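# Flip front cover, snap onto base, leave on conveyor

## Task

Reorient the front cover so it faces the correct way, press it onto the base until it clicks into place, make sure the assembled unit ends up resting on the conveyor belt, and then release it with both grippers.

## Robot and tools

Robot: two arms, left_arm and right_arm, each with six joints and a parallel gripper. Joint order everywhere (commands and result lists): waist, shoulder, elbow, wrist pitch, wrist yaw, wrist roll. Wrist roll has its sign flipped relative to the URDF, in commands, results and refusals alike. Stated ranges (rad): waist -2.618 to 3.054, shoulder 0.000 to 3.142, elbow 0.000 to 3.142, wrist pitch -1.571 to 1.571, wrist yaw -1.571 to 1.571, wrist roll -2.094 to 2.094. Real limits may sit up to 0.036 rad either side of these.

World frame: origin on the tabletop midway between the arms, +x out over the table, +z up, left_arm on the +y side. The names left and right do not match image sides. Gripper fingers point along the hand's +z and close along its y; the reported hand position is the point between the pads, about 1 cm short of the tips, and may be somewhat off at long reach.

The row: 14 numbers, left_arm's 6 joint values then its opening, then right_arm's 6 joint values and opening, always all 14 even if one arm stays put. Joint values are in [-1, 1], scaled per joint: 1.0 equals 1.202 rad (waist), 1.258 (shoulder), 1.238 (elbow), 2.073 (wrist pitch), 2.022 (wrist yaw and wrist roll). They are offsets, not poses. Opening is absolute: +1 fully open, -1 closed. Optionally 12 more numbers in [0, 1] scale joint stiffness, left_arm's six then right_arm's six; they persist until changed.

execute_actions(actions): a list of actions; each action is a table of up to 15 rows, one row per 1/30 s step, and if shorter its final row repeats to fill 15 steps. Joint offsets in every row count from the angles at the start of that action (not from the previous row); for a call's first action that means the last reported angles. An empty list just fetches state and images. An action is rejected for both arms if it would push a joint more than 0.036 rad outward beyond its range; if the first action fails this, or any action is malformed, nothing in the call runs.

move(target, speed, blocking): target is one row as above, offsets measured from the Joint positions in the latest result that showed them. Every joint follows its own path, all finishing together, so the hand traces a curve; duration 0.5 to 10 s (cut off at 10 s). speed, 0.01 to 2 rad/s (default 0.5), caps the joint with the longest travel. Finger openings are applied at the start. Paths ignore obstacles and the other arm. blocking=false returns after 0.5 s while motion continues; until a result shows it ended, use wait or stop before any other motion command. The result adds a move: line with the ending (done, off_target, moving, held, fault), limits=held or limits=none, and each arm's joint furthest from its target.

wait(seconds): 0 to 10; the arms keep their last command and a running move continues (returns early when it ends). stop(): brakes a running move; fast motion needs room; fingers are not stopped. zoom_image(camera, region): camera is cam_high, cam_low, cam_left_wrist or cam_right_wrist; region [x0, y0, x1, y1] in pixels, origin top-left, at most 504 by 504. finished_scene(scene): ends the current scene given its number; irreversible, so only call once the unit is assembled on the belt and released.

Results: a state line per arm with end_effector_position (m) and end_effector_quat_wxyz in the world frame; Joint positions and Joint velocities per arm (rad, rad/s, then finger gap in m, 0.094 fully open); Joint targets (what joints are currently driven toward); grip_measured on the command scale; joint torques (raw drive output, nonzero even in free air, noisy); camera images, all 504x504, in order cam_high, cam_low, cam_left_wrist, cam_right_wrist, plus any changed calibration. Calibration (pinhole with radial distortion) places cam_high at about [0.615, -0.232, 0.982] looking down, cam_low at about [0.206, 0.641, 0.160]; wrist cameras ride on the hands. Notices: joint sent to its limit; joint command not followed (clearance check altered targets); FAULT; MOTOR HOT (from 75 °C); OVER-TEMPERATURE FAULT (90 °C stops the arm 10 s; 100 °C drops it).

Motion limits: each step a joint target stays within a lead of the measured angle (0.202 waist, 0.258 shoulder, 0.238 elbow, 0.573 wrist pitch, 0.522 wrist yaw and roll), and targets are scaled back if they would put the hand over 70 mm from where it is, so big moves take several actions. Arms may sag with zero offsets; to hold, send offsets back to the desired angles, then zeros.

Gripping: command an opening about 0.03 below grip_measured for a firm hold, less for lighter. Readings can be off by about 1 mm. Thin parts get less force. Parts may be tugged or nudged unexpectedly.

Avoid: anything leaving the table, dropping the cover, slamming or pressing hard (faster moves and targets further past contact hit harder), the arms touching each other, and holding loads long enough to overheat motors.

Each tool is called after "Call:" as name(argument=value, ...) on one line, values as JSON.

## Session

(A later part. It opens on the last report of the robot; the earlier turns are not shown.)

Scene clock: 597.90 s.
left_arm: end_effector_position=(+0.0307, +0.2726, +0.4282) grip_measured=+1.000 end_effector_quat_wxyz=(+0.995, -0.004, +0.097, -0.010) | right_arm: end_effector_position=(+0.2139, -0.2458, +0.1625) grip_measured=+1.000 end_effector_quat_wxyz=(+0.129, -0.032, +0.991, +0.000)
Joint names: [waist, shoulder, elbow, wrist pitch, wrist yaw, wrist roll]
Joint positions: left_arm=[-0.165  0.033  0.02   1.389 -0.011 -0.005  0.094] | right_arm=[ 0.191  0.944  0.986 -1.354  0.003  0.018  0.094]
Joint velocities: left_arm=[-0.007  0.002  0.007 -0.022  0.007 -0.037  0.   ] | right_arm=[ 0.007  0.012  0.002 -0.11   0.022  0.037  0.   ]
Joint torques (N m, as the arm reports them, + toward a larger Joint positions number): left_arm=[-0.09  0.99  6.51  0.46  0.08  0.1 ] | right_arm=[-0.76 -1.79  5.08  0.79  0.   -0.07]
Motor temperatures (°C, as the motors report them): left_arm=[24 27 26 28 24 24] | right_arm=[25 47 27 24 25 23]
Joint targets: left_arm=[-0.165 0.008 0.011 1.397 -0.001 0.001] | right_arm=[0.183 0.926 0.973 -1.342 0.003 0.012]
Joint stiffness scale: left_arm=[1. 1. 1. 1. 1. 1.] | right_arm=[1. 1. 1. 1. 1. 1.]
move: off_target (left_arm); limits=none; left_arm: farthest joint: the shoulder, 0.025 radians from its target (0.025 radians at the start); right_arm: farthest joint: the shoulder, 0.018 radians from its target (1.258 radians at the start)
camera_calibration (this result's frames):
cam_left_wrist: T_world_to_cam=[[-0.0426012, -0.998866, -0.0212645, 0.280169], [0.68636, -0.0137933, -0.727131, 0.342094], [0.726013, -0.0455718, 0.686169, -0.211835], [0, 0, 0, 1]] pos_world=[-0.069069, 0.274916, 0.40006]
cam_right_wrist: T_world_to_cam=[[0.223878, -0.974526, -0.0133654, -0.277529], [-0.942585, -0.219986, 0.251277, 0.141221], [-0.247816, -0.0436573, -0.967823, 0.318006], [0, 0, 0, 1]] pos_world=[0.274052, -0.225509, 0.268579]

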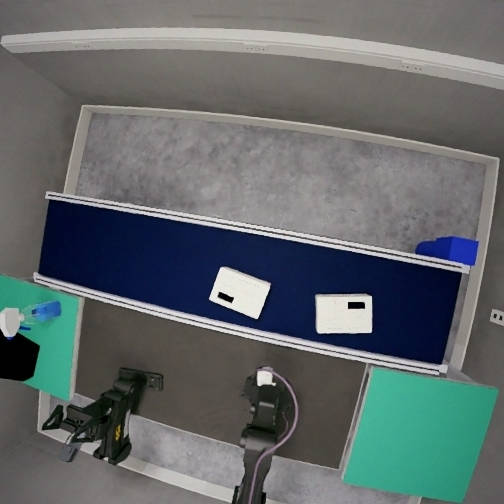

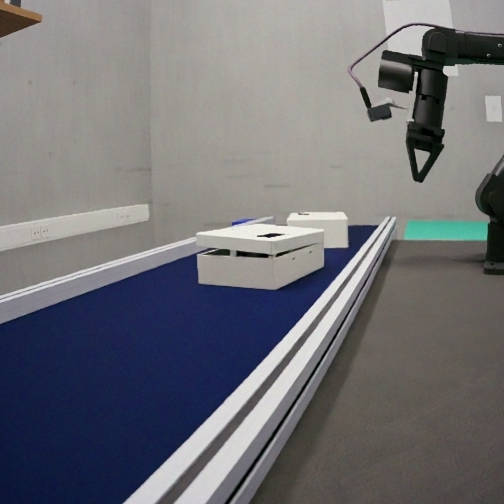

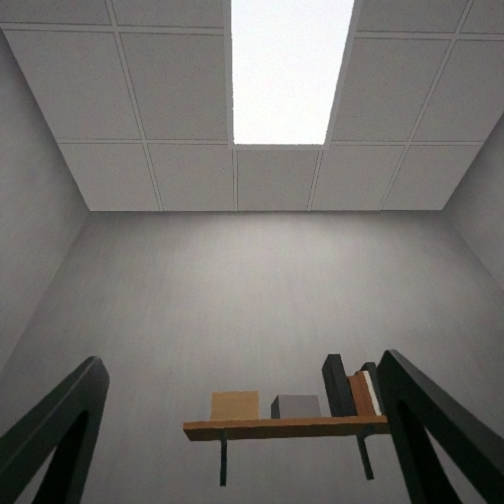

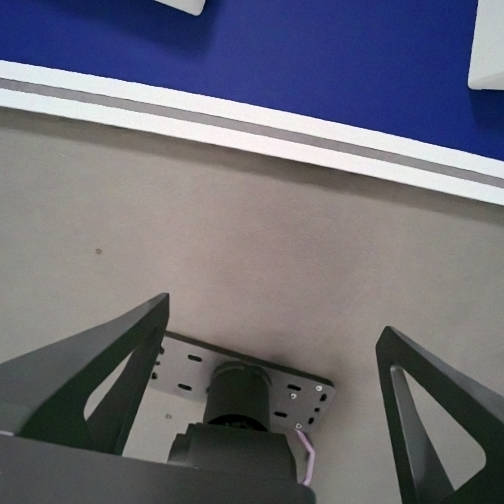

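Call:
execute_actions(actions=[])

Scene clock: 631.03 s.
left_arm: end_effector_position=(+0.0307, +0.2726, +0.4282) grip_measured=+1.000 end_effector_quat_wxyz=(+0.995, -0.004, +0.097, -0.010) | right_arm: end_effector_position=(+0.2139, -0.2458, +0.1625) grip_measured=+1.000 end_effector_quat_wxyz=(+0.129, -0.031, +0.991, +0.000)
Joint names: [waist, shoulder, elbow, wrist pitch, wrist yaw, wrist roll]
Joint positions: left_arm=[-0.165  0.033  0.02   1.389 -0.011 -0.005  0.094] | right_arm=[ 0.191  0.944  0.986 -1.354  0.003  0.017  0.094]
Joint velocities: left_arm=[-0.007  0.007 -0.002  0.007 -0.007 -0.007  0.   ] | right_arm=[-0.007  0.002 -0.007 -0.066 -0.066  0.007  0.   ]
Joint torques (N m, as the arm reports them, + toward a larger Joint positions number): left_arm=[-0.06  1.11  6.55  0.45  0.07  0.09] | right_arm=[-0.75 -1.79  5.08  0.79  0.   -0.05]
Motor temperatures (°C, as the motors report them): left_arm=[24 27 26 27 24 24] | right_arm=[25 40 28 25 25 23]
Joint targets: left_arm=[-0.165 0.008 0.011 1.396 -0.001 0.001] | right_arm=[0.183 0.926 0.973 -1.342 0.003 0.012]
Joint stiffness scale: left_arm=[1. 1. 1. 1. 1. 1.] | right_arm=[1. 1. 1. 1. 1. 1.]
camera_calibration (this result's frames):
cam_left_wrist: T_world_to_cam=[[-0.0426012, -0.998866, -0.0212645, 0.280169], [0.68636, -0.0137933, -0.727131, 0.342094], [0.726013, -0.0455718, 0.686169, -0.211835], [0, 0, 0, 1]] pos_world=[-0.069069, 0.274916, 0.40006]
cam_right_wrist: T_world_to_cam=[[0.223519, -0.974607, -0.0134613, -0.277457], [-0.942665, -0.219663, 0.251258, 0.14132], [-0.247835, -0.0434714, -0.967826, 0.318056], [0, 0, 0, 1]] pos_world=[0.27406, -0.225542, 0.268581]

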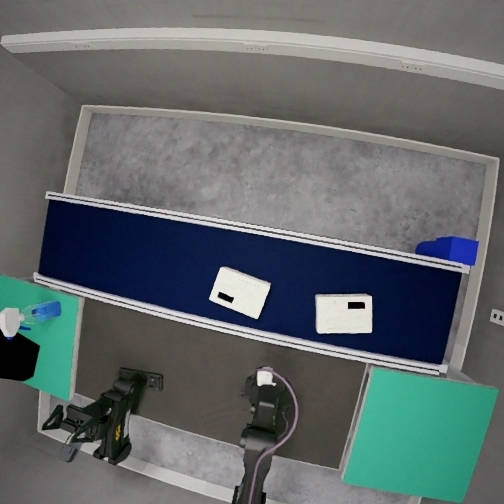

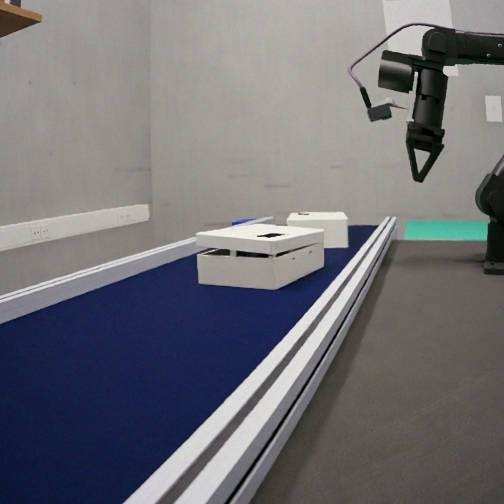

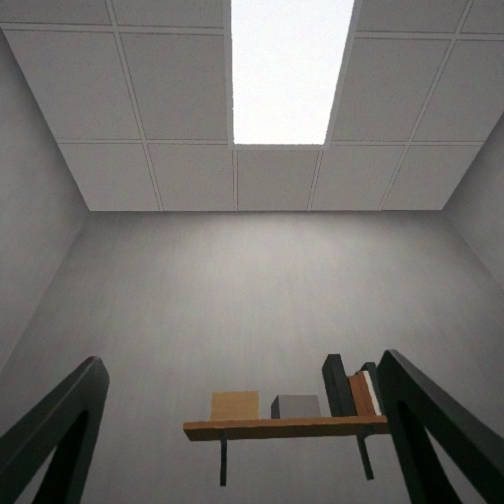

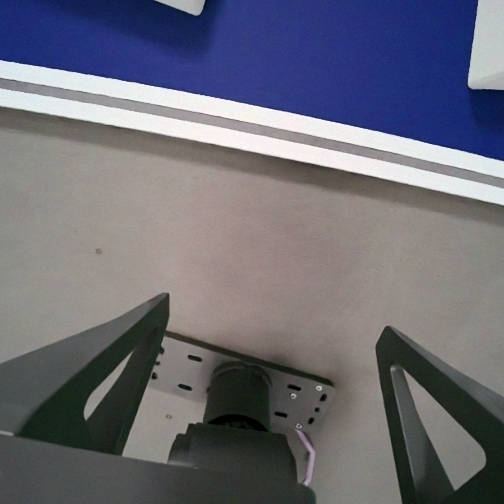

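Call:
zoom_image(camera="cam_low", region=[180, 200, 360, 300])

Call:
zoom_image(camera="cam_high", region=[190, 250, 390, 350])

Region (180, 200, 360, 300) of cam_low's 504x504 image, scaled by 2.800, with more detail than that image has.

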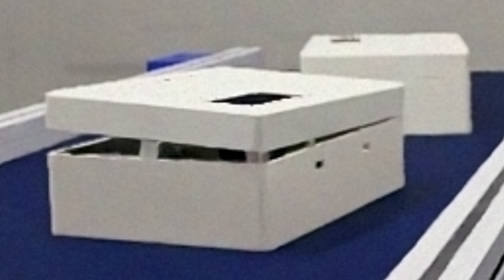

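Region (190, 250, 390, 350) of cam_high's 504x504 image, scaled by 2.520, with more detail than that image has.

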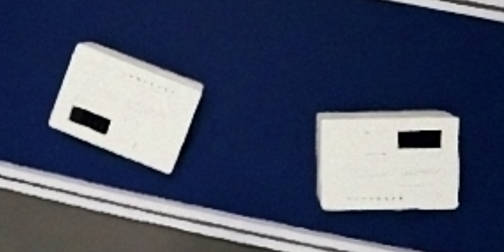

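Call:
zoom_image(camera="cam_low", region=[190, 220, 290, 270])

Region (190, 220, 290, 270) of cam_low's 504x504 image, scaled by 5.040, with more detail than that image has.

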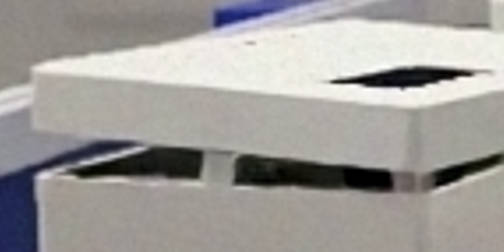

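Call:
move(target=[-0.4767, 0.9277, 0.525, -0.5736, 0.005, -0.7745, -0.32, -0.0067, -0.0143, -0.0105, 0.0058, 0, -0.0025, 1], speed=0.9)

Scene clock: 753.70 s.
left_arm: end_effector_position=(+0.3092, +0.0526, +0.1929) grip_measured=-0.318 end_effector_quat_wxyz=(+0.497, +0.727, +0.388, +0.270) | right_arm: end_effector_position=(+0.2139, -0.2458, +0.1625) grip_measured=+1.000 end_effector_quat_wxyz=(+0.129, -0.031, +0.991, +0.000)
Joint names: [waist, shoulder, elbow, wrist pitch, wrist yaw, wrist roll]
Joint positions: left_arm=[-0.731  1.2    0.627  0.206 -0.009 -1.576  0.032] | right_arm=[ 0.191  0.944  0.986 -1.354  0.003  0.017  0.094]
Joint velocities: left_arm=[ 0.002 -0.017  0.017  0.022  0.007  0.139  0.   ] | right_arm=[-0.017  0.012 -0.012  0.007  0.007 -0.022  0.   ]
Joint torques (N m, as the arm reports them, + toward a larger Joint positions number): left_arm=[-0.62 -4.02 12.37  2.15  0.07  0.02] | right_arm=[-0.75 -1.81  5.12  0.79  0.01 -0.04]
Motor temperatures (°C, as the motors report them): left_arm=[24 27 27 27 24 24] | right_arm=[25 36 28 25 25 23]
Joint targets: left_arm=[-0.739 1.200 0.670 0.200 -0.001 -1.572] | right_arm=[0.183 0.926 0.973 -1.342 0.003 0.012]
Joint stiffness scale: left_arm=[1. 1. 1. 1. 1. 1.] | right_arm=[1. 1. 1. 1. 1. 1.]
move: off_target (left_arm); limits=none; left_arm: farthest joint: the elbow, 0.043 radians from its target (0.650 radians at the start); right_arm: farthest joint: the shoulder, 0.018 radians from its target (0.018 radians at the start)
camera_calibration (this result's frames):
cam_left_wrist: T_world_to_cam=[[-0.331399, 0.20848, -0.920169, 0.266488], [0.000197193, 0.975297, 0.220899, -0.0458957], [0.943491, 0.0730244, -0.323253, -0.141384], [0, 0, 0, 1]] pos_world=[0.221717, -0.000471074, 0.209649]
cam_right_wrist: T_world_to_cam=[[0.223519, -0.974607, -0.0134613, -0.277457], [-0.942665, -0.219663, 0.251258, 0.14132], [-0.247835, -0.0434714, -0.967826, 0.318056], [0, 0, 0, 1]] pos_world=[0.27406, -0.225542, 0.268581]

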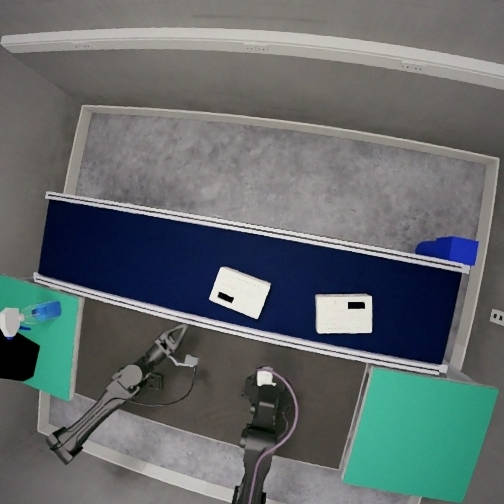

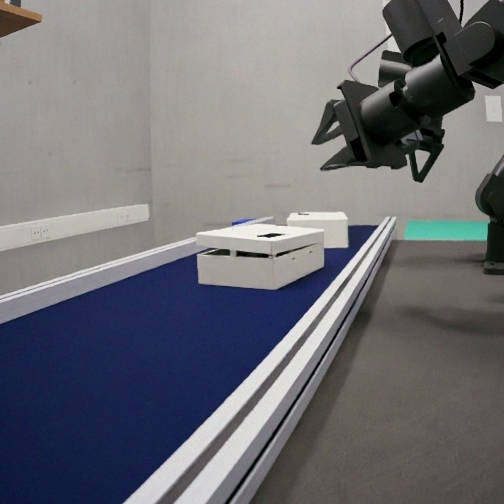

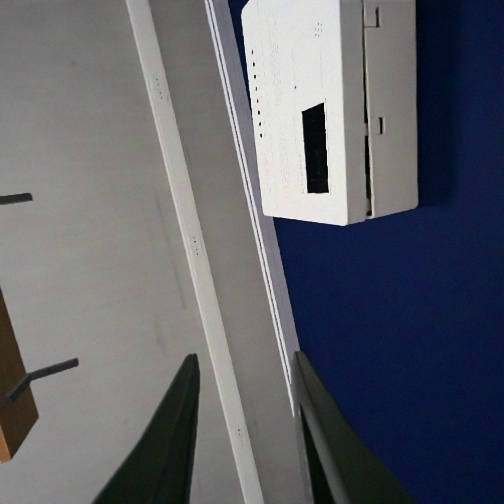

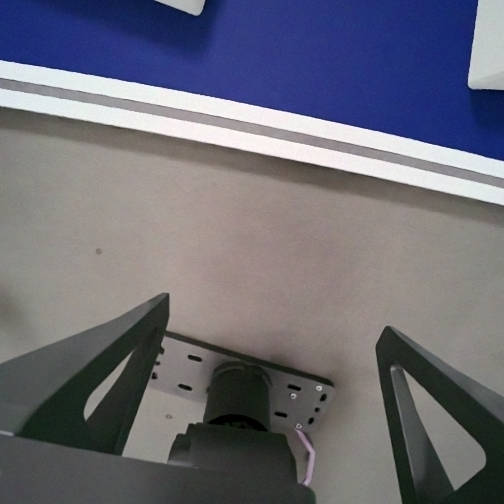

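Call:
zoom_image(camera="cam_left_wrist", region=[320, 60, 440, 240])

Region (320, 60, 440, 240) of cam_left_wrist's 504x504 image, scaled by 2.800, with more detail than that image has.

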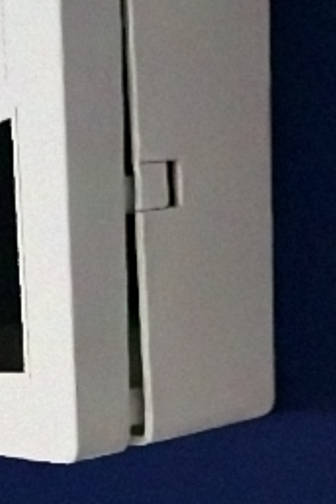

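Call:
move(target=[-0.011, 0.334, 0.0347, 0.196, 0.004, 0.002, -0.32, -0.0067, -0.0143, -0.0105, 0.0058, 0, -0.0025, 1], speed=0.5)

Scene clock: 806.23 s.
left_arm: end_effector_position=(+0.3507, +0.0222, +0.1131) grip_measured=-0.318 end_effector_quat_wxyz=(+0.486, +0.737, +0.389, +0.264) | right_arm: end_effector_position=(+0.2139, -0.2458, +0.1625) grip_measured=+1.000 end_effector_quat_wxyz=(+0.129, -0.031, +0.991, +0.000)
Joint names: [waist, shoulder, elbow, wrist pitch, wrist yaw, wrist roll]
Joint positions: left_arm=[-0.736  1.621  0.627  0.596 -0.009 -1.579  0.032] | right_arm=[ 0.191  0.944  0.986 -1.354  0.003  0.017  0.094]
Joint velocities: left_arm=[-0.022 -0.017 -0.022 -0.037 -0.022  0.037  0.   ] | right_arm=[ 0.007 -0.007 -0.012 -0.007 -0.037 -0.022  0.   ]
Joint torques (N m, as the arm reports them, + toward a larger Joint positions number): left_arm=[-0.79 -6.54 10.98  2.38  0.06  0.1 ] | right_arm=[-0.75 -1.8   5.12  0.79  0.01 -0.04]
Motor temperatures (°C, as the motors report them): left_arm=[24 27 32 32 24 24] | right_arm=[25 34 28 25 25 23]
Joint targets: left_arm=[-0.745 1.621 0.670 0.612 -0.001 -1.571] | right_arm=[0.183 0.926 0.973 -1.342 0.003 0.012]
Joint stiffness scale: left_arm=[1. 1. 1. 1. 1. 1.] | right_arm=[1. 1. 1. 1. 1. 1.]
move: off_target (left_arm); limits=none; left_arm: farthest joint: the elbow, 0.043 radians from its target (0.043 radians at the start); right_arm: farthest joint: the shoulder, 0.018 radians from its target (0.018 radians at the start)
camera_calibration (this result's frames):
cam_left_wrist: T_world_to_cam=[[-0.352391, 0.228622, -0.907498, 0.218653], [0.0113713, 0.970676, 0.240123, -0.00457235], [0.935784, 0.0742978, -0.344658, -0.199041], [0, 0, 0, 1]] pos_world=[0.263363, -0.0307624, 0.130924]
cam_right_wrist: T_world_to_cam=[[0.223519, -0.974607, -0.0134613, -0.277457], [-0.942665, -0.219663, 0.251258, 0.14132], [-0.247835, -0.0434714, -0.967826, 0.318056], [0, 0, 0, 1]] pos_world=[0.27406, -0.225542, 0.268581]

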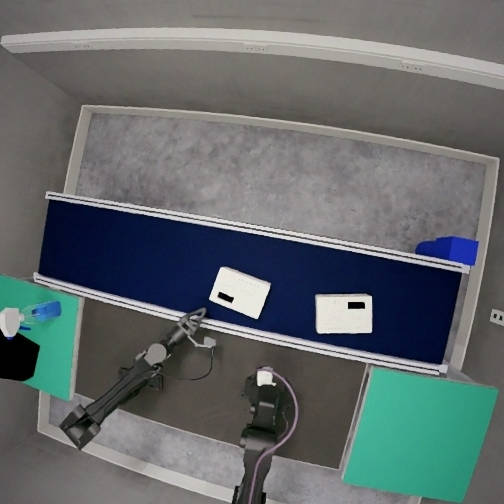

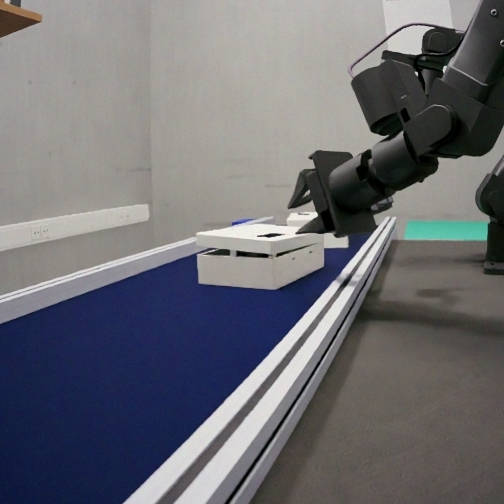

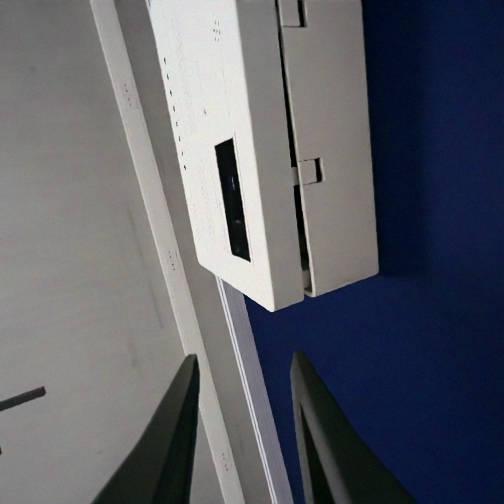

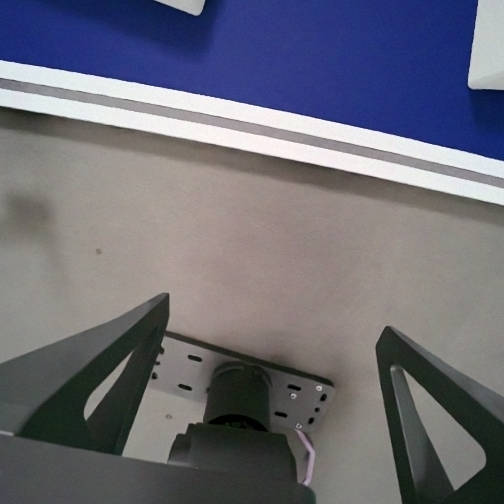

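Call:
zoom_image(camera="cam_left_wrist", region=[230, 140, 400, 380])

Region (230, 140, 400, 380) of cam_left_wrist's 504x504 image, scaled by 2.100, with more detail than that image has; it fills the left 357 columns of this view, and the rest is white.

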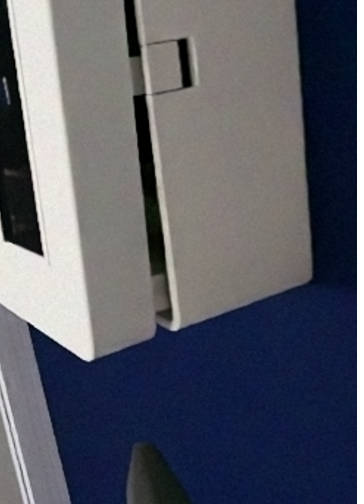

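Call:
zoom_image(camera="cam_low", region=[260, 140, 400, 280])

Region (260, 140, 400, 280) of cam_low's 504x504 image, scaled by 3.600, with more detail than that image has.

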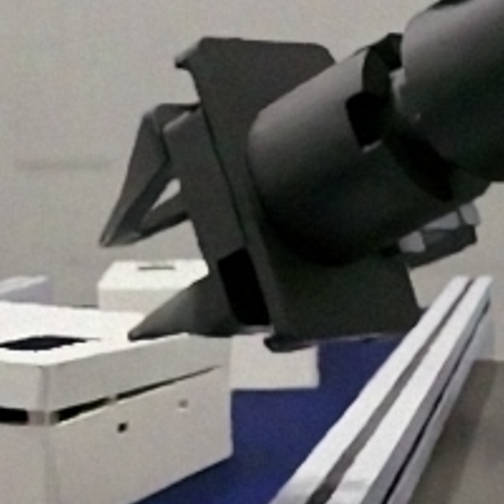

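Call:
move(target=[-0.0133, 0.170, 0.074, 0.0913, 0.004, 0.004, -0.32, -0.0067, -0.0143, -0.0105, 0.0058, 0, -0.0025, 1], speed=0.3)

Scene clock: 854.83 s.
left_arm: end_effector_position=(+0.3718, +0.0035, +0.0832) grip_measured=-0.318 end_effector_quat_wxyz=(+0.494, +0.734, +0.383, +0.266) | right_arm: end_effector_position=(+0.2139, -0.2458, +0.1625) grip_measured=+1.000 end_effector_quat_wxyz=(+0.129, -0.031, +0.991, +0.000)
Joint names: [waist, shoulder, elbow, wrist pitch, wrist yaw, wrist roll]
Joint positions: left_arm=[-0.744  1.83   0.683  0.768 -0.009 -1.58   0.032] | right_arm=[ 0.191  0.944  0.986 -1.354  0.003  0.017  0.094]
Joint velocities: left_arm=[-0.002 -0.027 -0.007  0.022 -0.037  0.066 -0.001] | right_arm=[ 0.002 -0.002  0.007 -0.022 -0.051  0.022  0.   ]
Joint torques (N m, as the arm reports them, + toward a larger Joint positions number): left_arm=[-0.7  -7.29  9.75  2.4   0.06  0.11] | right_arm=[-0.75 -1.79  5.13  0.79  0.01 -0.04]
Motor temperatures (°C, as the motors report them): left_arm=[24 29 31 36 24 24] | right_arm=[25 34 28 26 25 23]
Joint targets: left_arm=[-0.752 1.835 0.718 0.785 -0.001 -1.570] | right_arm=[0.183 0.926 0.973 -1.342 0.003 0.012]
Joint stiffness scale: left_arm=[1. 1. 1. 1. 1. 1.] | right_arm=[1. 1. 1. 1. 1. 1.]
move: off_target (left_arm); limits=none; left_arm: farthest joint: the elbow, 0.035 radians from its target (0.092 radians at the start); right_arm: farthest joint: the shoulder, 0.018 radians from its target (0.018 radians at the start)
camera_calibration (this result's frames):
cam_left_wrist: T_world_to_cam=[[-0.334699, 0.222597, -0.915657, 0.197359], [0.0154041, 0.972862, 0.230873, 0.0197773], [0.942199, 0.0631681, -0.329045, -0.231292], [0, 0, 0, 1]] pos_world=[0.283674, -0.0485617, 0.100041]
cam_right_wrist: T_world_to_cam=[[0.223519, -0.974607, -0.0134613, -0.277457], [-0.942665, -0.219663, 0.251258, 0.14132], [-0.247835, -0.0434714, -0.967826, 0.318056], [0, 0, 0, 1]] pos_world=[0.27406, -0.225542, 0.268581]

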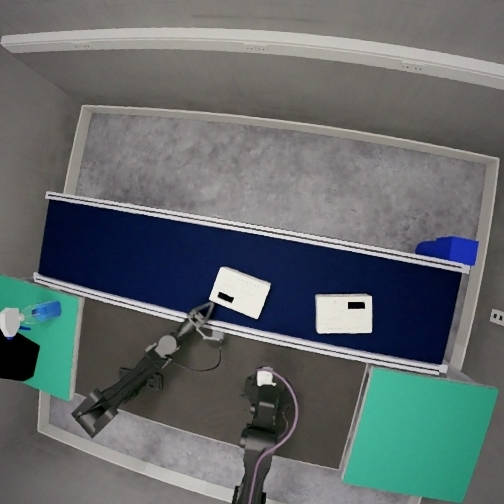

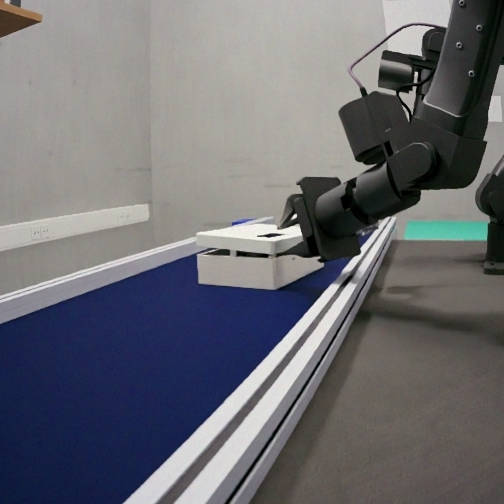

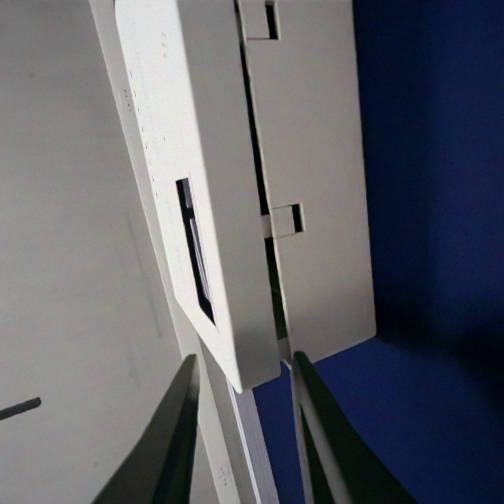

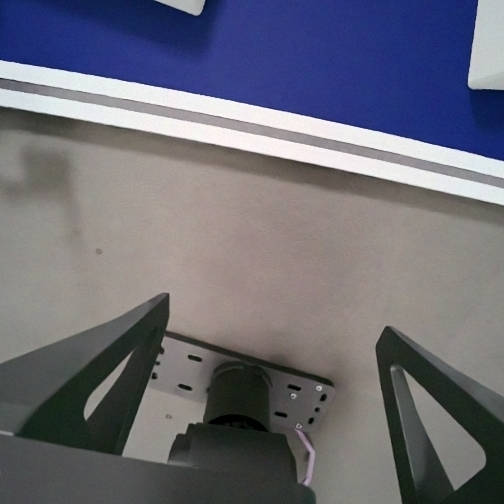

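Call:
zoom_image(camera="cam_left_wrist", region=[210, 200, 330, 390])

Region (210, 200, 330, 390) of cam_left_wrist's 504x504 image, scaled by 2.653, with more detail than that image has; it fills the left 318 columns of this view, and the rest is white.

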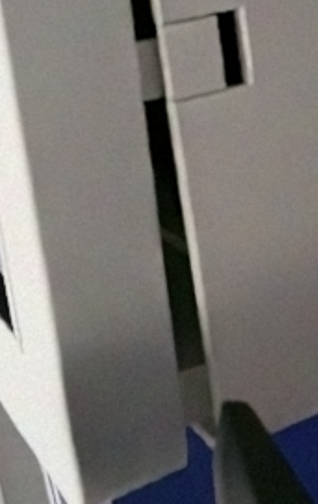

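Call:
move(target=[-0.0067, 0.039, 0.0536, 0.0145, 0.004, 0.005, -0.32, -0.0067, -0.0143, -0.0105, 0.0058, 0, -0.0025, 1], speed=0.1)

Scene clock: 941.03 s.
left_arm: end_effector_position=(+0.3795, -0.0019, +0.0807) grip_measured=-0.318 end_effector_quat_wxyz=(+0.496, +0.732, +0.381, +0.268) | right_arm: end_effector_position=(+0.2139, -0.2458, +0.1625) grip_measured=+1.000 end_effector_quat_wxyz=(+0.129, -0.031, +0.991, +0.000)
Joint names: [waist, shoulder, elbow, wrist pitch, wrist yaw, wrist roll]
Joint positions: left_arm=[-0.744  1.871  0.716  0.783 -0.009 -1.582  0.032] | right_arm=[ 0.191  0.944  0.986 -1.354  0.003  0.017  0.094]
Joint velocities: left_arm=[ 0.002 -0.007  0.007 -0.037  0.037 -0.007 -0.   ] | right_arm=[ 0.002 -0.002  0.012  0.037 -0.051  0.037  0.   ]
Joint torques (N m, as the arm reports them, + toward a larger Joint positions number): left_arm=[-0.63 -7.3   9.66  2.35  0.08  0.14] | right_arm=[-0.76 -1.81  5.12  0.79  0.01 -0.04]
Motor temperatures (°C, as the motors report them): left_arm=[24 31 30 38 24 24] | right_arm=[25 32 28 26 25 23]
Joint targets: left_arm=[-0.752 1.879 0.750 0.798 -0.001 -1.570] | right_arm=[0.183 0.926 0.973 -1.342 0.003 0.012]
Joint stiffness scale: left_arm=[1. 1. 1. 1. 1. 1.] | right_arm=[1. 1. 1. 1. 1. 1.]
move: off_target (left_arm); limits=none; left_arm: farthest joint: the elbow, 0.033 radians from its target (0.066 radians at the start); right_arm: farthest joint: the shoulder, 0.018 radians from its target (0.018 radians at the start)
camera_calibration (this result's frames):
cam_left_wrist: T_world_to_cam=[[-0.328166, 0.220395, -0.91855, 0.19657], [0.0144869, 0.973461, 0.228394, 0.0260079], [0.944509, 0.0616442, -0.322649, -0.240485], [0, 0, 0, 1]] pos_world=[0.291271, -0.0538162, 0.0970271]
cam_right_wrist: T_world_to_cam=[[0.223519, -0.974607, -0.0134613, -0.277457], [-0.942665, -0.219663, 0.251258, 0.14132], [-0.247835, -0.0434714, -0.967826, 0.318056], [0, 0, 0, 1]] pos_world=[0.27406, -0.225542, 0.268581]

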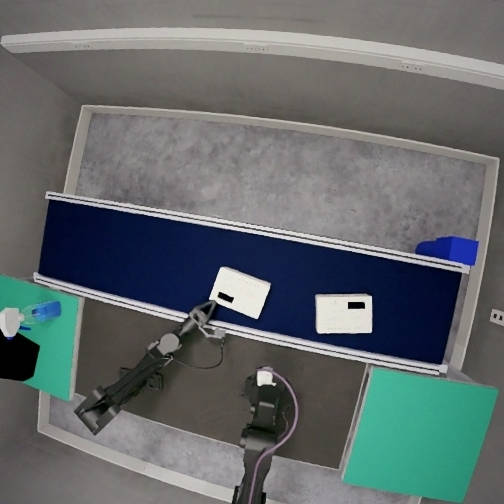

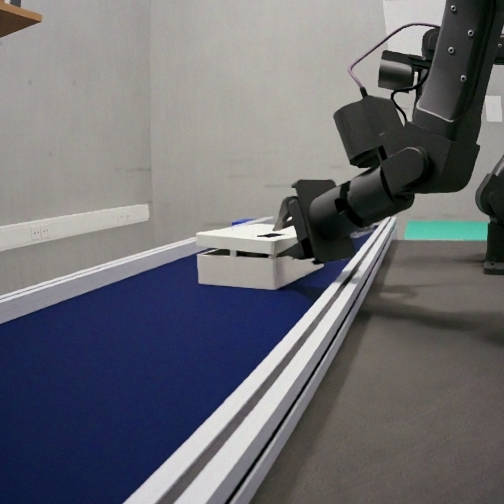

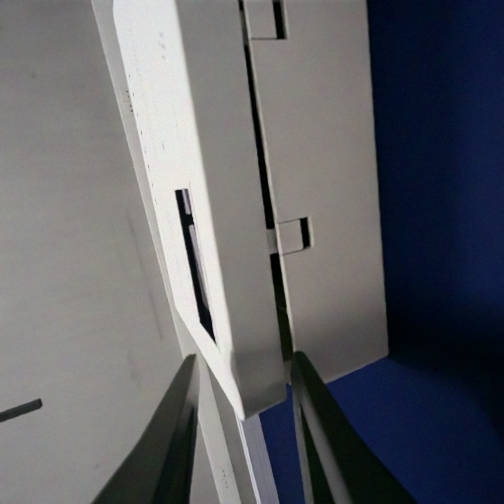

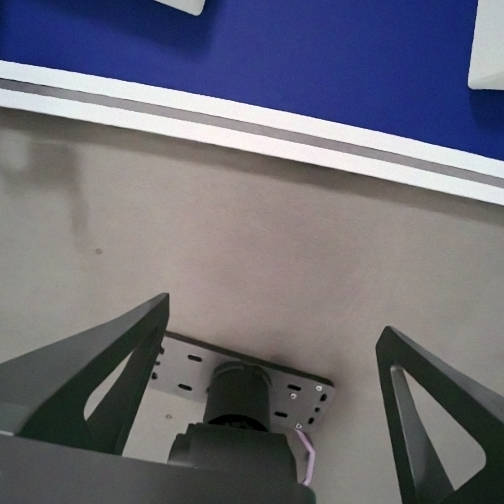

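Call:
zoom_image(camera="cam_left_wrist", region=[230, 260, 350, 420])

Region (230, 260, 350, 420) of cam_left_wrist's 504x504 image, scaled by 3.150, with more detail than that image has; it fills the left 378 columns of this view, and the rest is white.

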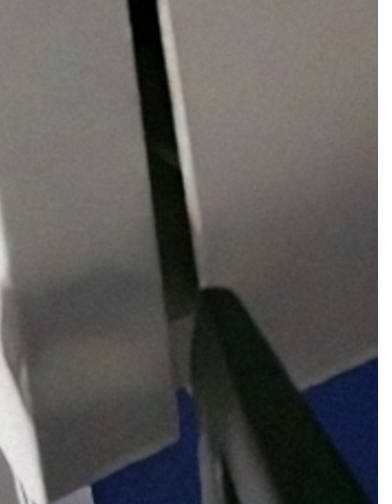

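Call:
move(target=[-0.0067, 0.0229, 0.0397, 0.009, 0.004, 0.006, -0.32, -0.0067, -0.0143, -0.0105, 0.0058, 0, -0.0025, 1], speed=0.05)

Call:
zoom_image(camera="cam_left_wrist", region=[230, 260, 350, 420])

Scene clock: 1003.87 s.
left_arm: end_effector_position=(+0.3835, -0.0047, +0.0807) grip_measured=-0.318 end_effector_quat_wxyz=(+0.501, +0.730, +0.379, +0.271) | right_arm: end_effector_position=(+0.2139, -0.2458, +0.1625) grip_measured=+1.000 end_effector_quat_wxyz=(+0.129, -0.031, +0.991, +0.000)
Joint names: [waist, shoulder, elbow, wrist pitch, wrist yaw, wrist roll]
Joint positions: left_arm=[-0.744  1.892  0.73   0.802 -0.009 -1.584  0.032] | right_arm=[ 0.191  0.944  0.986 -1.354  0.003  0.017  0.094]
Joint velocities: left_arm=[-0.012 -0.002  0.022  0.007  0.022  0.007 -0.   ] | right_arm=[-0.012 -0.022 -0.012 -0.095 -0.022 -0.007  0.   ]
Joint torques (N m, as the arm reports them, + toward a larger Joint positions number): left_arm=[-0.72 -7.52  9.82  2.23  0.04  0.18] | right_arm=[-0.76 -1.8   5.13  0.79  0.01 -0.04]
Motor temperatures (°C, as the motors report them): left_arm=[24 31 31 40 24 24] | right_arm=[25 31 28 26 25 23]
Joint targets: left_arm=[-0.752 1.900 0.765 0.802 -0.001 -1.570] | right_arm=[0.183 0.926 0.973 -1.342 0.003 0.012]
Joint stiffness scale: left_arm=[1. 1. 1. 1. 1. 1.] | right_arm=[1. 1. 1. 1. 1. 1.]
move: off_target (left_arm); limits=none; left_arm: farthest joint: the elbow, 0.035 radians from its target (0.049 radians at the start); right_arm: farthest joint: the shoulder, 0.018 radians from its target (0.018 radians at the start)
camera_calibration (this result's frames):
cam_left_wrist: T_world_to_cam=[[-0.318142, 0.215778, -0.923161, 0.195024], [0.0127284, 0.974638, 0.223424, 0.029713], [0.947958, 0.0593301, -0.312819, -0.246203], [0, 0, 0, 1]] pos_world=[0.295057, -0.0564342, 0.0963832]
cam_right_wrist: T_world_to_cam=[[0.223519, -0.974607, -0.0134613, -0.277457], [-0.942665, -0.219663, 0.251258, 0.14132], [-0.247835, -0.0434714, -0.967826, 0.318056], [0, 0, 0, 1]] pos_world=[0.27406, -0.225542, 0.268581]

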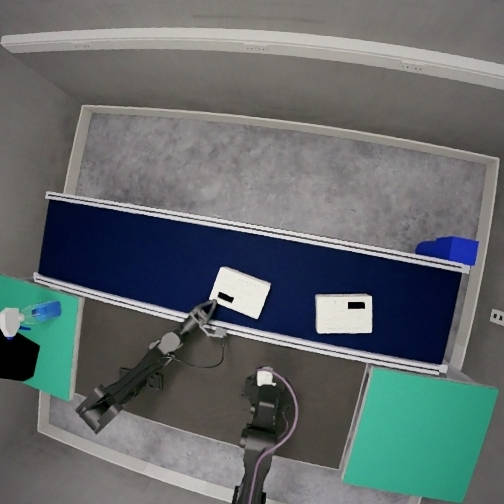

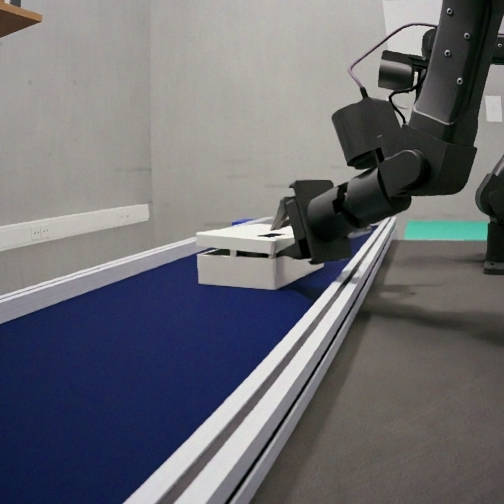

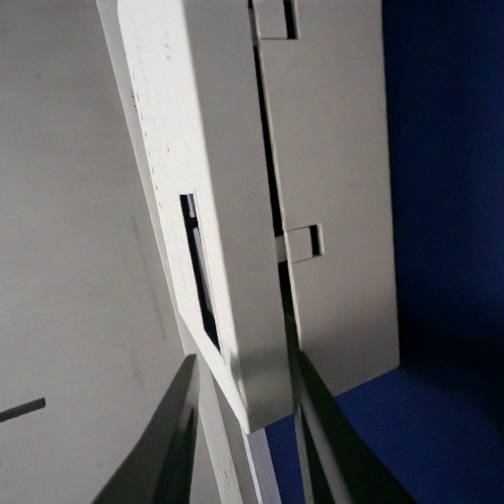

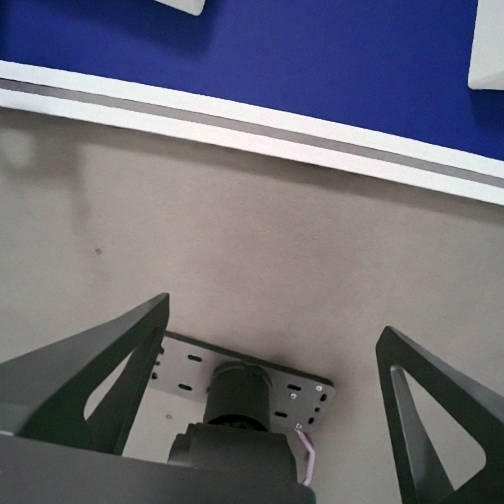

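Region (230, 260, 350, 420) of cam_left_wrist's 504x504 image, scaled by 3.150, with more detail than that image has; it fills the left 378 columns of this view, and the rest is white.

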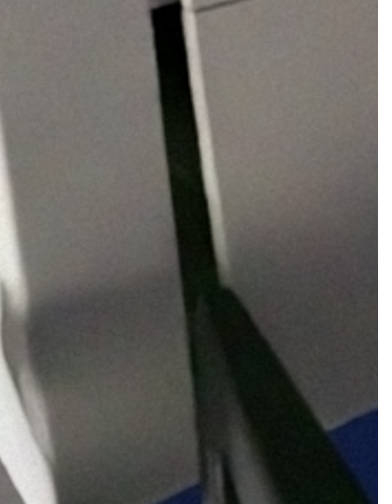

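Call:
move(target=[-0.0067, 0.0169, 0.0417, -0.001, 0.004, 0.007, -0.32, -0.0067, -0.0143, -0.0105, 0.0058, 0, -0.0025, 1], speed=0.04)

Call:
zoom_image(camera="cam_left_wrist", region=[230, 260, 350, 420])

Scene clock: 1073.77 s.
left_arm: end_effector_position=(+0.3867, -0.0068, +0.0809) grip_measured=-0.318 end_effector_quat_wxyz=(+0.502, +0.729, +0.378, +0.272) | right_arm: end_effector_position=(+0.2139, -0.2458, +0.1625) grip_measured=+1.000 end_effector_quat_wxyz=(+0.129, -0.031, +0.991, +0.000)
Joint names: [waist, shoulder, elbow, wrist pitch, wrist yaw, wrist roll]
Joint positions: left_arm=[-0.744  1.904  0.744  0.805 -0.009 -1.586  0.032] | right_arm=[ 0.191  0.944  0.986 -1.354  0.003  0.017  0.094]
Joint velocities: left_arm=[-0.002 -0.007  0.037  0.037 -0.022 -0.007 -0.   ] | right_arm=[ 0.002 -0.027 -0.007  0.037  0.022 -0.007  0.   ]
Joint torques (N m, as the arm reports them, + toward a larger Joint positions number): left_arm=[-0.75 -7.54  9.93  2.2   0.01  0.19] | right_arm=[-0.75 -1.8   5.11  0.79  0.01 -0.04]
Motor temperatures (°C, as the motors report them): left_arm=[24 32 31 40 24 24] | right_arm=[25 30 29 26 25 23]
Joint targets: left_arm=[-0.752 1.913 0.782 0.800 -0.001 -1.570] | right_arm=[0.183 0.926 0.973 -1.342 0.003 0.012]
Joint stiffness scale: left_arm=[1. 1. 1. 1. 1. 1.] | right_arm=[1. 1. 1. 1. 1. 1.]
move: off_target (left_arm); limits=none; left_arm: farthest joint: the elbow, 0.038 radians from its target (0.052 radians at the start); right_arm: farthest joint: the shoulder, 0.018 radians from its target (0.018 radians at the start)
camera_calibration (this result's frames):
cam_left_wrist: T_world_to_cam=[[-0.314098, 0.214835, -0.924764, 0.195183], [0.0123013, 0.9749, 0.222304, 0.0320166], [0.949311, 0.0584494, -0.308856, -0.249857], [0, 0, 0, 1]] pos_world=[0.298105, -0.0585412, 0.0962113]
cam_right_wrist: T_world_to_cam=[[0.223519, -0.974607, -0.0134613, -0.277457], [-0.942665, -0.219663, 0.251258, 0.14132], [-0.247835, -0.0434714, -0.967826, 0.318056], [0, 0, 0, 1]] pos_world=[0.27406, -0.225542, 0.268581]

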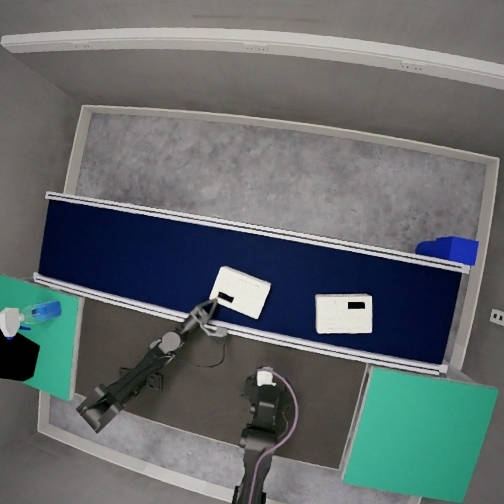

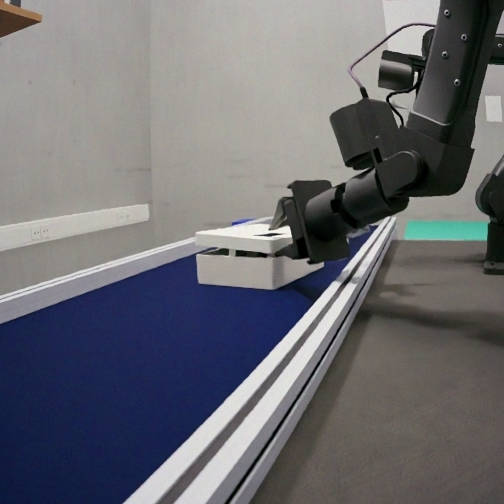

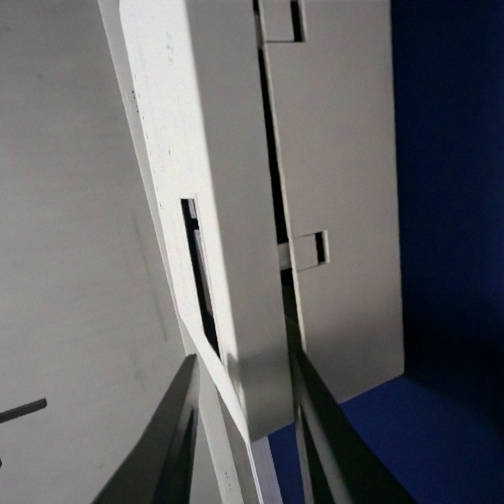

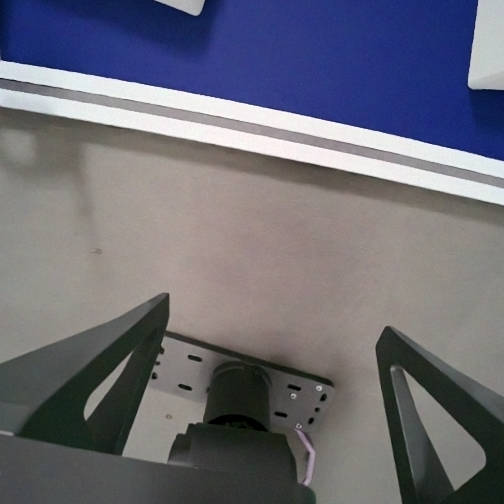

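Region (230, 260, 350, 420) of cam_left_wrist's 504x504 image, scaled by 3.150, with more detail than that image has; it fills the left 378 columns of this view, and the rest is white.

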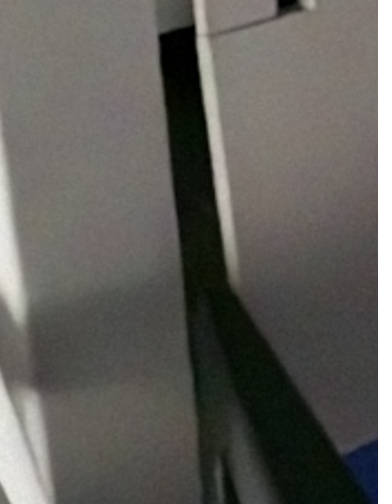

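Call:
move(target=[-0.0067, 0.0180, 0.0445, -0.002, 0.004, 0.008, -0.32, -0.0067, -0.0143, -0.0105, 0.0058, 0, -0.0025, 1], speed=0.04)

Call:
zoom_image(camera="cam_left_wrist", region=[170, 220, 350, 420])

Call:
zoom_image(camera="cam_low", region=[190, 190, 350, 300])

Scene clock: 1086.00 s.
left_arm: end_effector_position=(+0.3903, -0.0093, +0.0806) grip_measured=-0.318 end_effector_quat_wxyz=(+0.503, +0.728, +0.378, +0.273) | right_arm: end_effector_position=(+0.2139, -0.2458, +0.1625) grip_measured=+1.000 end_effector_quat_wxyz=(+0.129, -0.031, +0.991, +0.000)
Joint names: [waist, shoulder, elbow, wrist pitch, wrist yaw, wrist roll]
Joint positions: left_arm=[-0.744  1.919  0.761  0.805 -0.009 -1.585  0.032] | right_arm=[ 0.191  0.944  0.986 -1.354  0.003  0.017  0.094]
Joint velocities: left_arm=[ 0.022 -0.002 -0.027  0.11   0.007 -0.037 -0.   ] | right_arm=[ 0.012 -0.002 -0.002  0.022  0.007  0.022  0.   ]
Joint torques (N m, as the arm reports them, + toward a larger Joint positions number): left_arm=[-0.6  -7.78  9.91  2.18  0.05  0.19] | right_arm=[-0.75 -1.8   5.11  0.79  0.01 -0.04]
Motor temperatures (°C, as the motors report them): left_arm=[24 32 31 39 24 24] | right_arm=[25 30 29 26 25 23]
Joint targets: left_arm=[-0.752 1.927 0.799 0.801 -0.001 -1.570] | right_arm=[0.183 0.926 0.973 -1.342 0.003 0.012]
Joint stiffness scale: left_arm=[1. 1. 1. 1. 1. 1.] | right_arm=[1. 1. 1. 1. 1. 1.]
move: off_target (left_arm); limits=none; left_arm: farthest joint: the elbow, 0.038 radians from its target (0.055 radians at the start); right_arm: farthest joint: the shoulder, 0.018 radians from its target (0.018 radians at the start)
camera_calibration (this result's frames):
cam_left_wrist: T_world_to_cam=[[-0.31228, 0.213114, -0.925778, 0.195975], [0.0117304, 0.975303, 0.220558, 0.0348202], [0.949918, 0.0580159, -0.307067, -0.253587], [0, 0, 0, 1]] pos_world=[0.301678, -0.0610131, 0.0958812]
cam_right_wrist: T_world_to_cam=[[0.223519, -0.974607, -0.0134613, -0.277457], [-0.942665, -0.219663, 0.251258, 0.14132], [-0.247835, -0.0434714, -0.967826, 0.318056], [0, 0, 0, 1]] pos_world=[0.27406, -0.225542, 0.268581]

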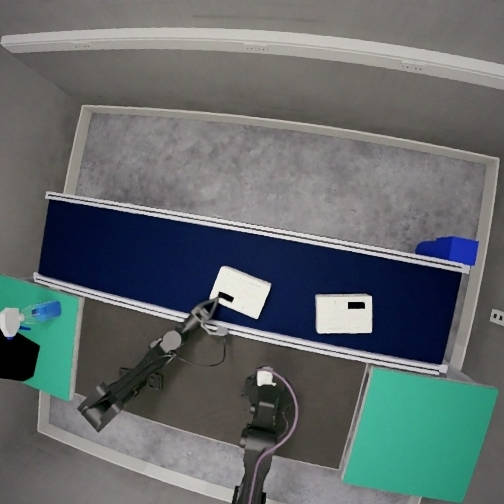

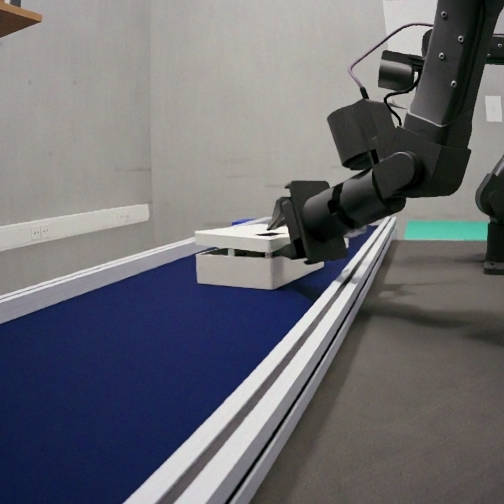

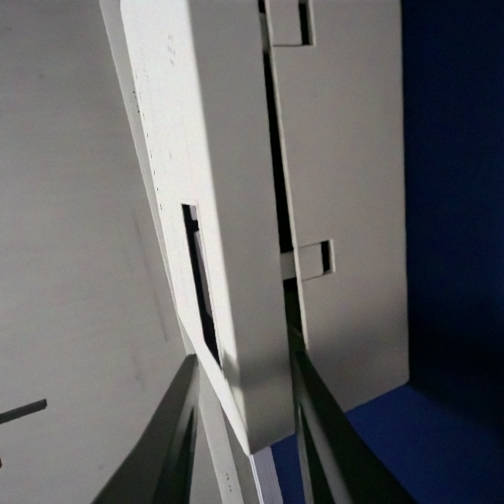

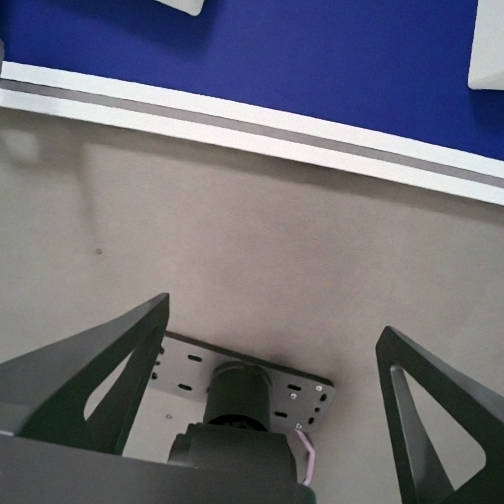

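Region (170, 220, 350, 420) of cam_left_wrist's 504x504 image, scaled by 2.520, with more detail than that image has; it fills the left 454 columns of this view, and the rest is white.

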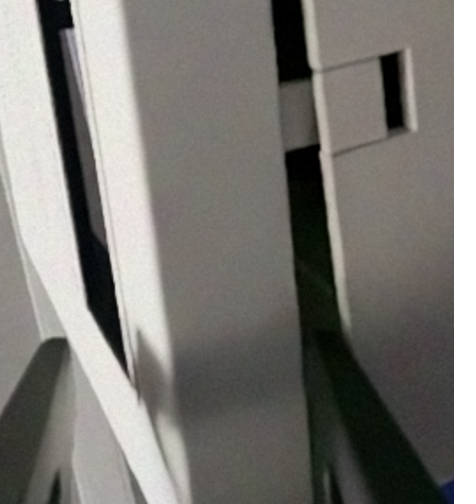

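Region (190, 190, 350, 300) of cam_low's 504x504 image, scaled by 3.150, with more detail than that image has; it fills the top 346 rows of this view, and the rest is white.

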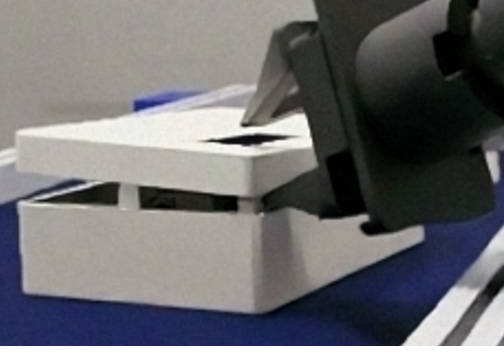

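Call:
zoom_image(camera="cam_high", region=[190, 255, 290, 335])

Region (190, 255, 290, 335) of cam_high's 504x504 image, scaled by 5.040, with more detail than that image has; it fills the top 403 rows of this view, and the rest is white.

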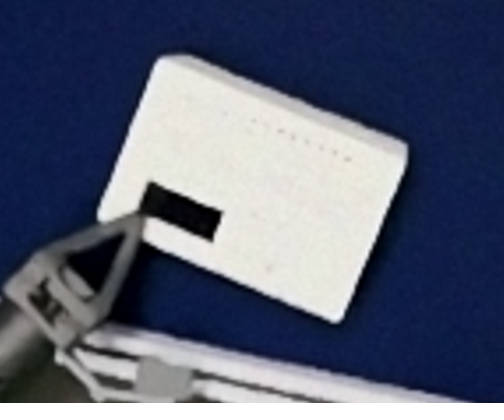

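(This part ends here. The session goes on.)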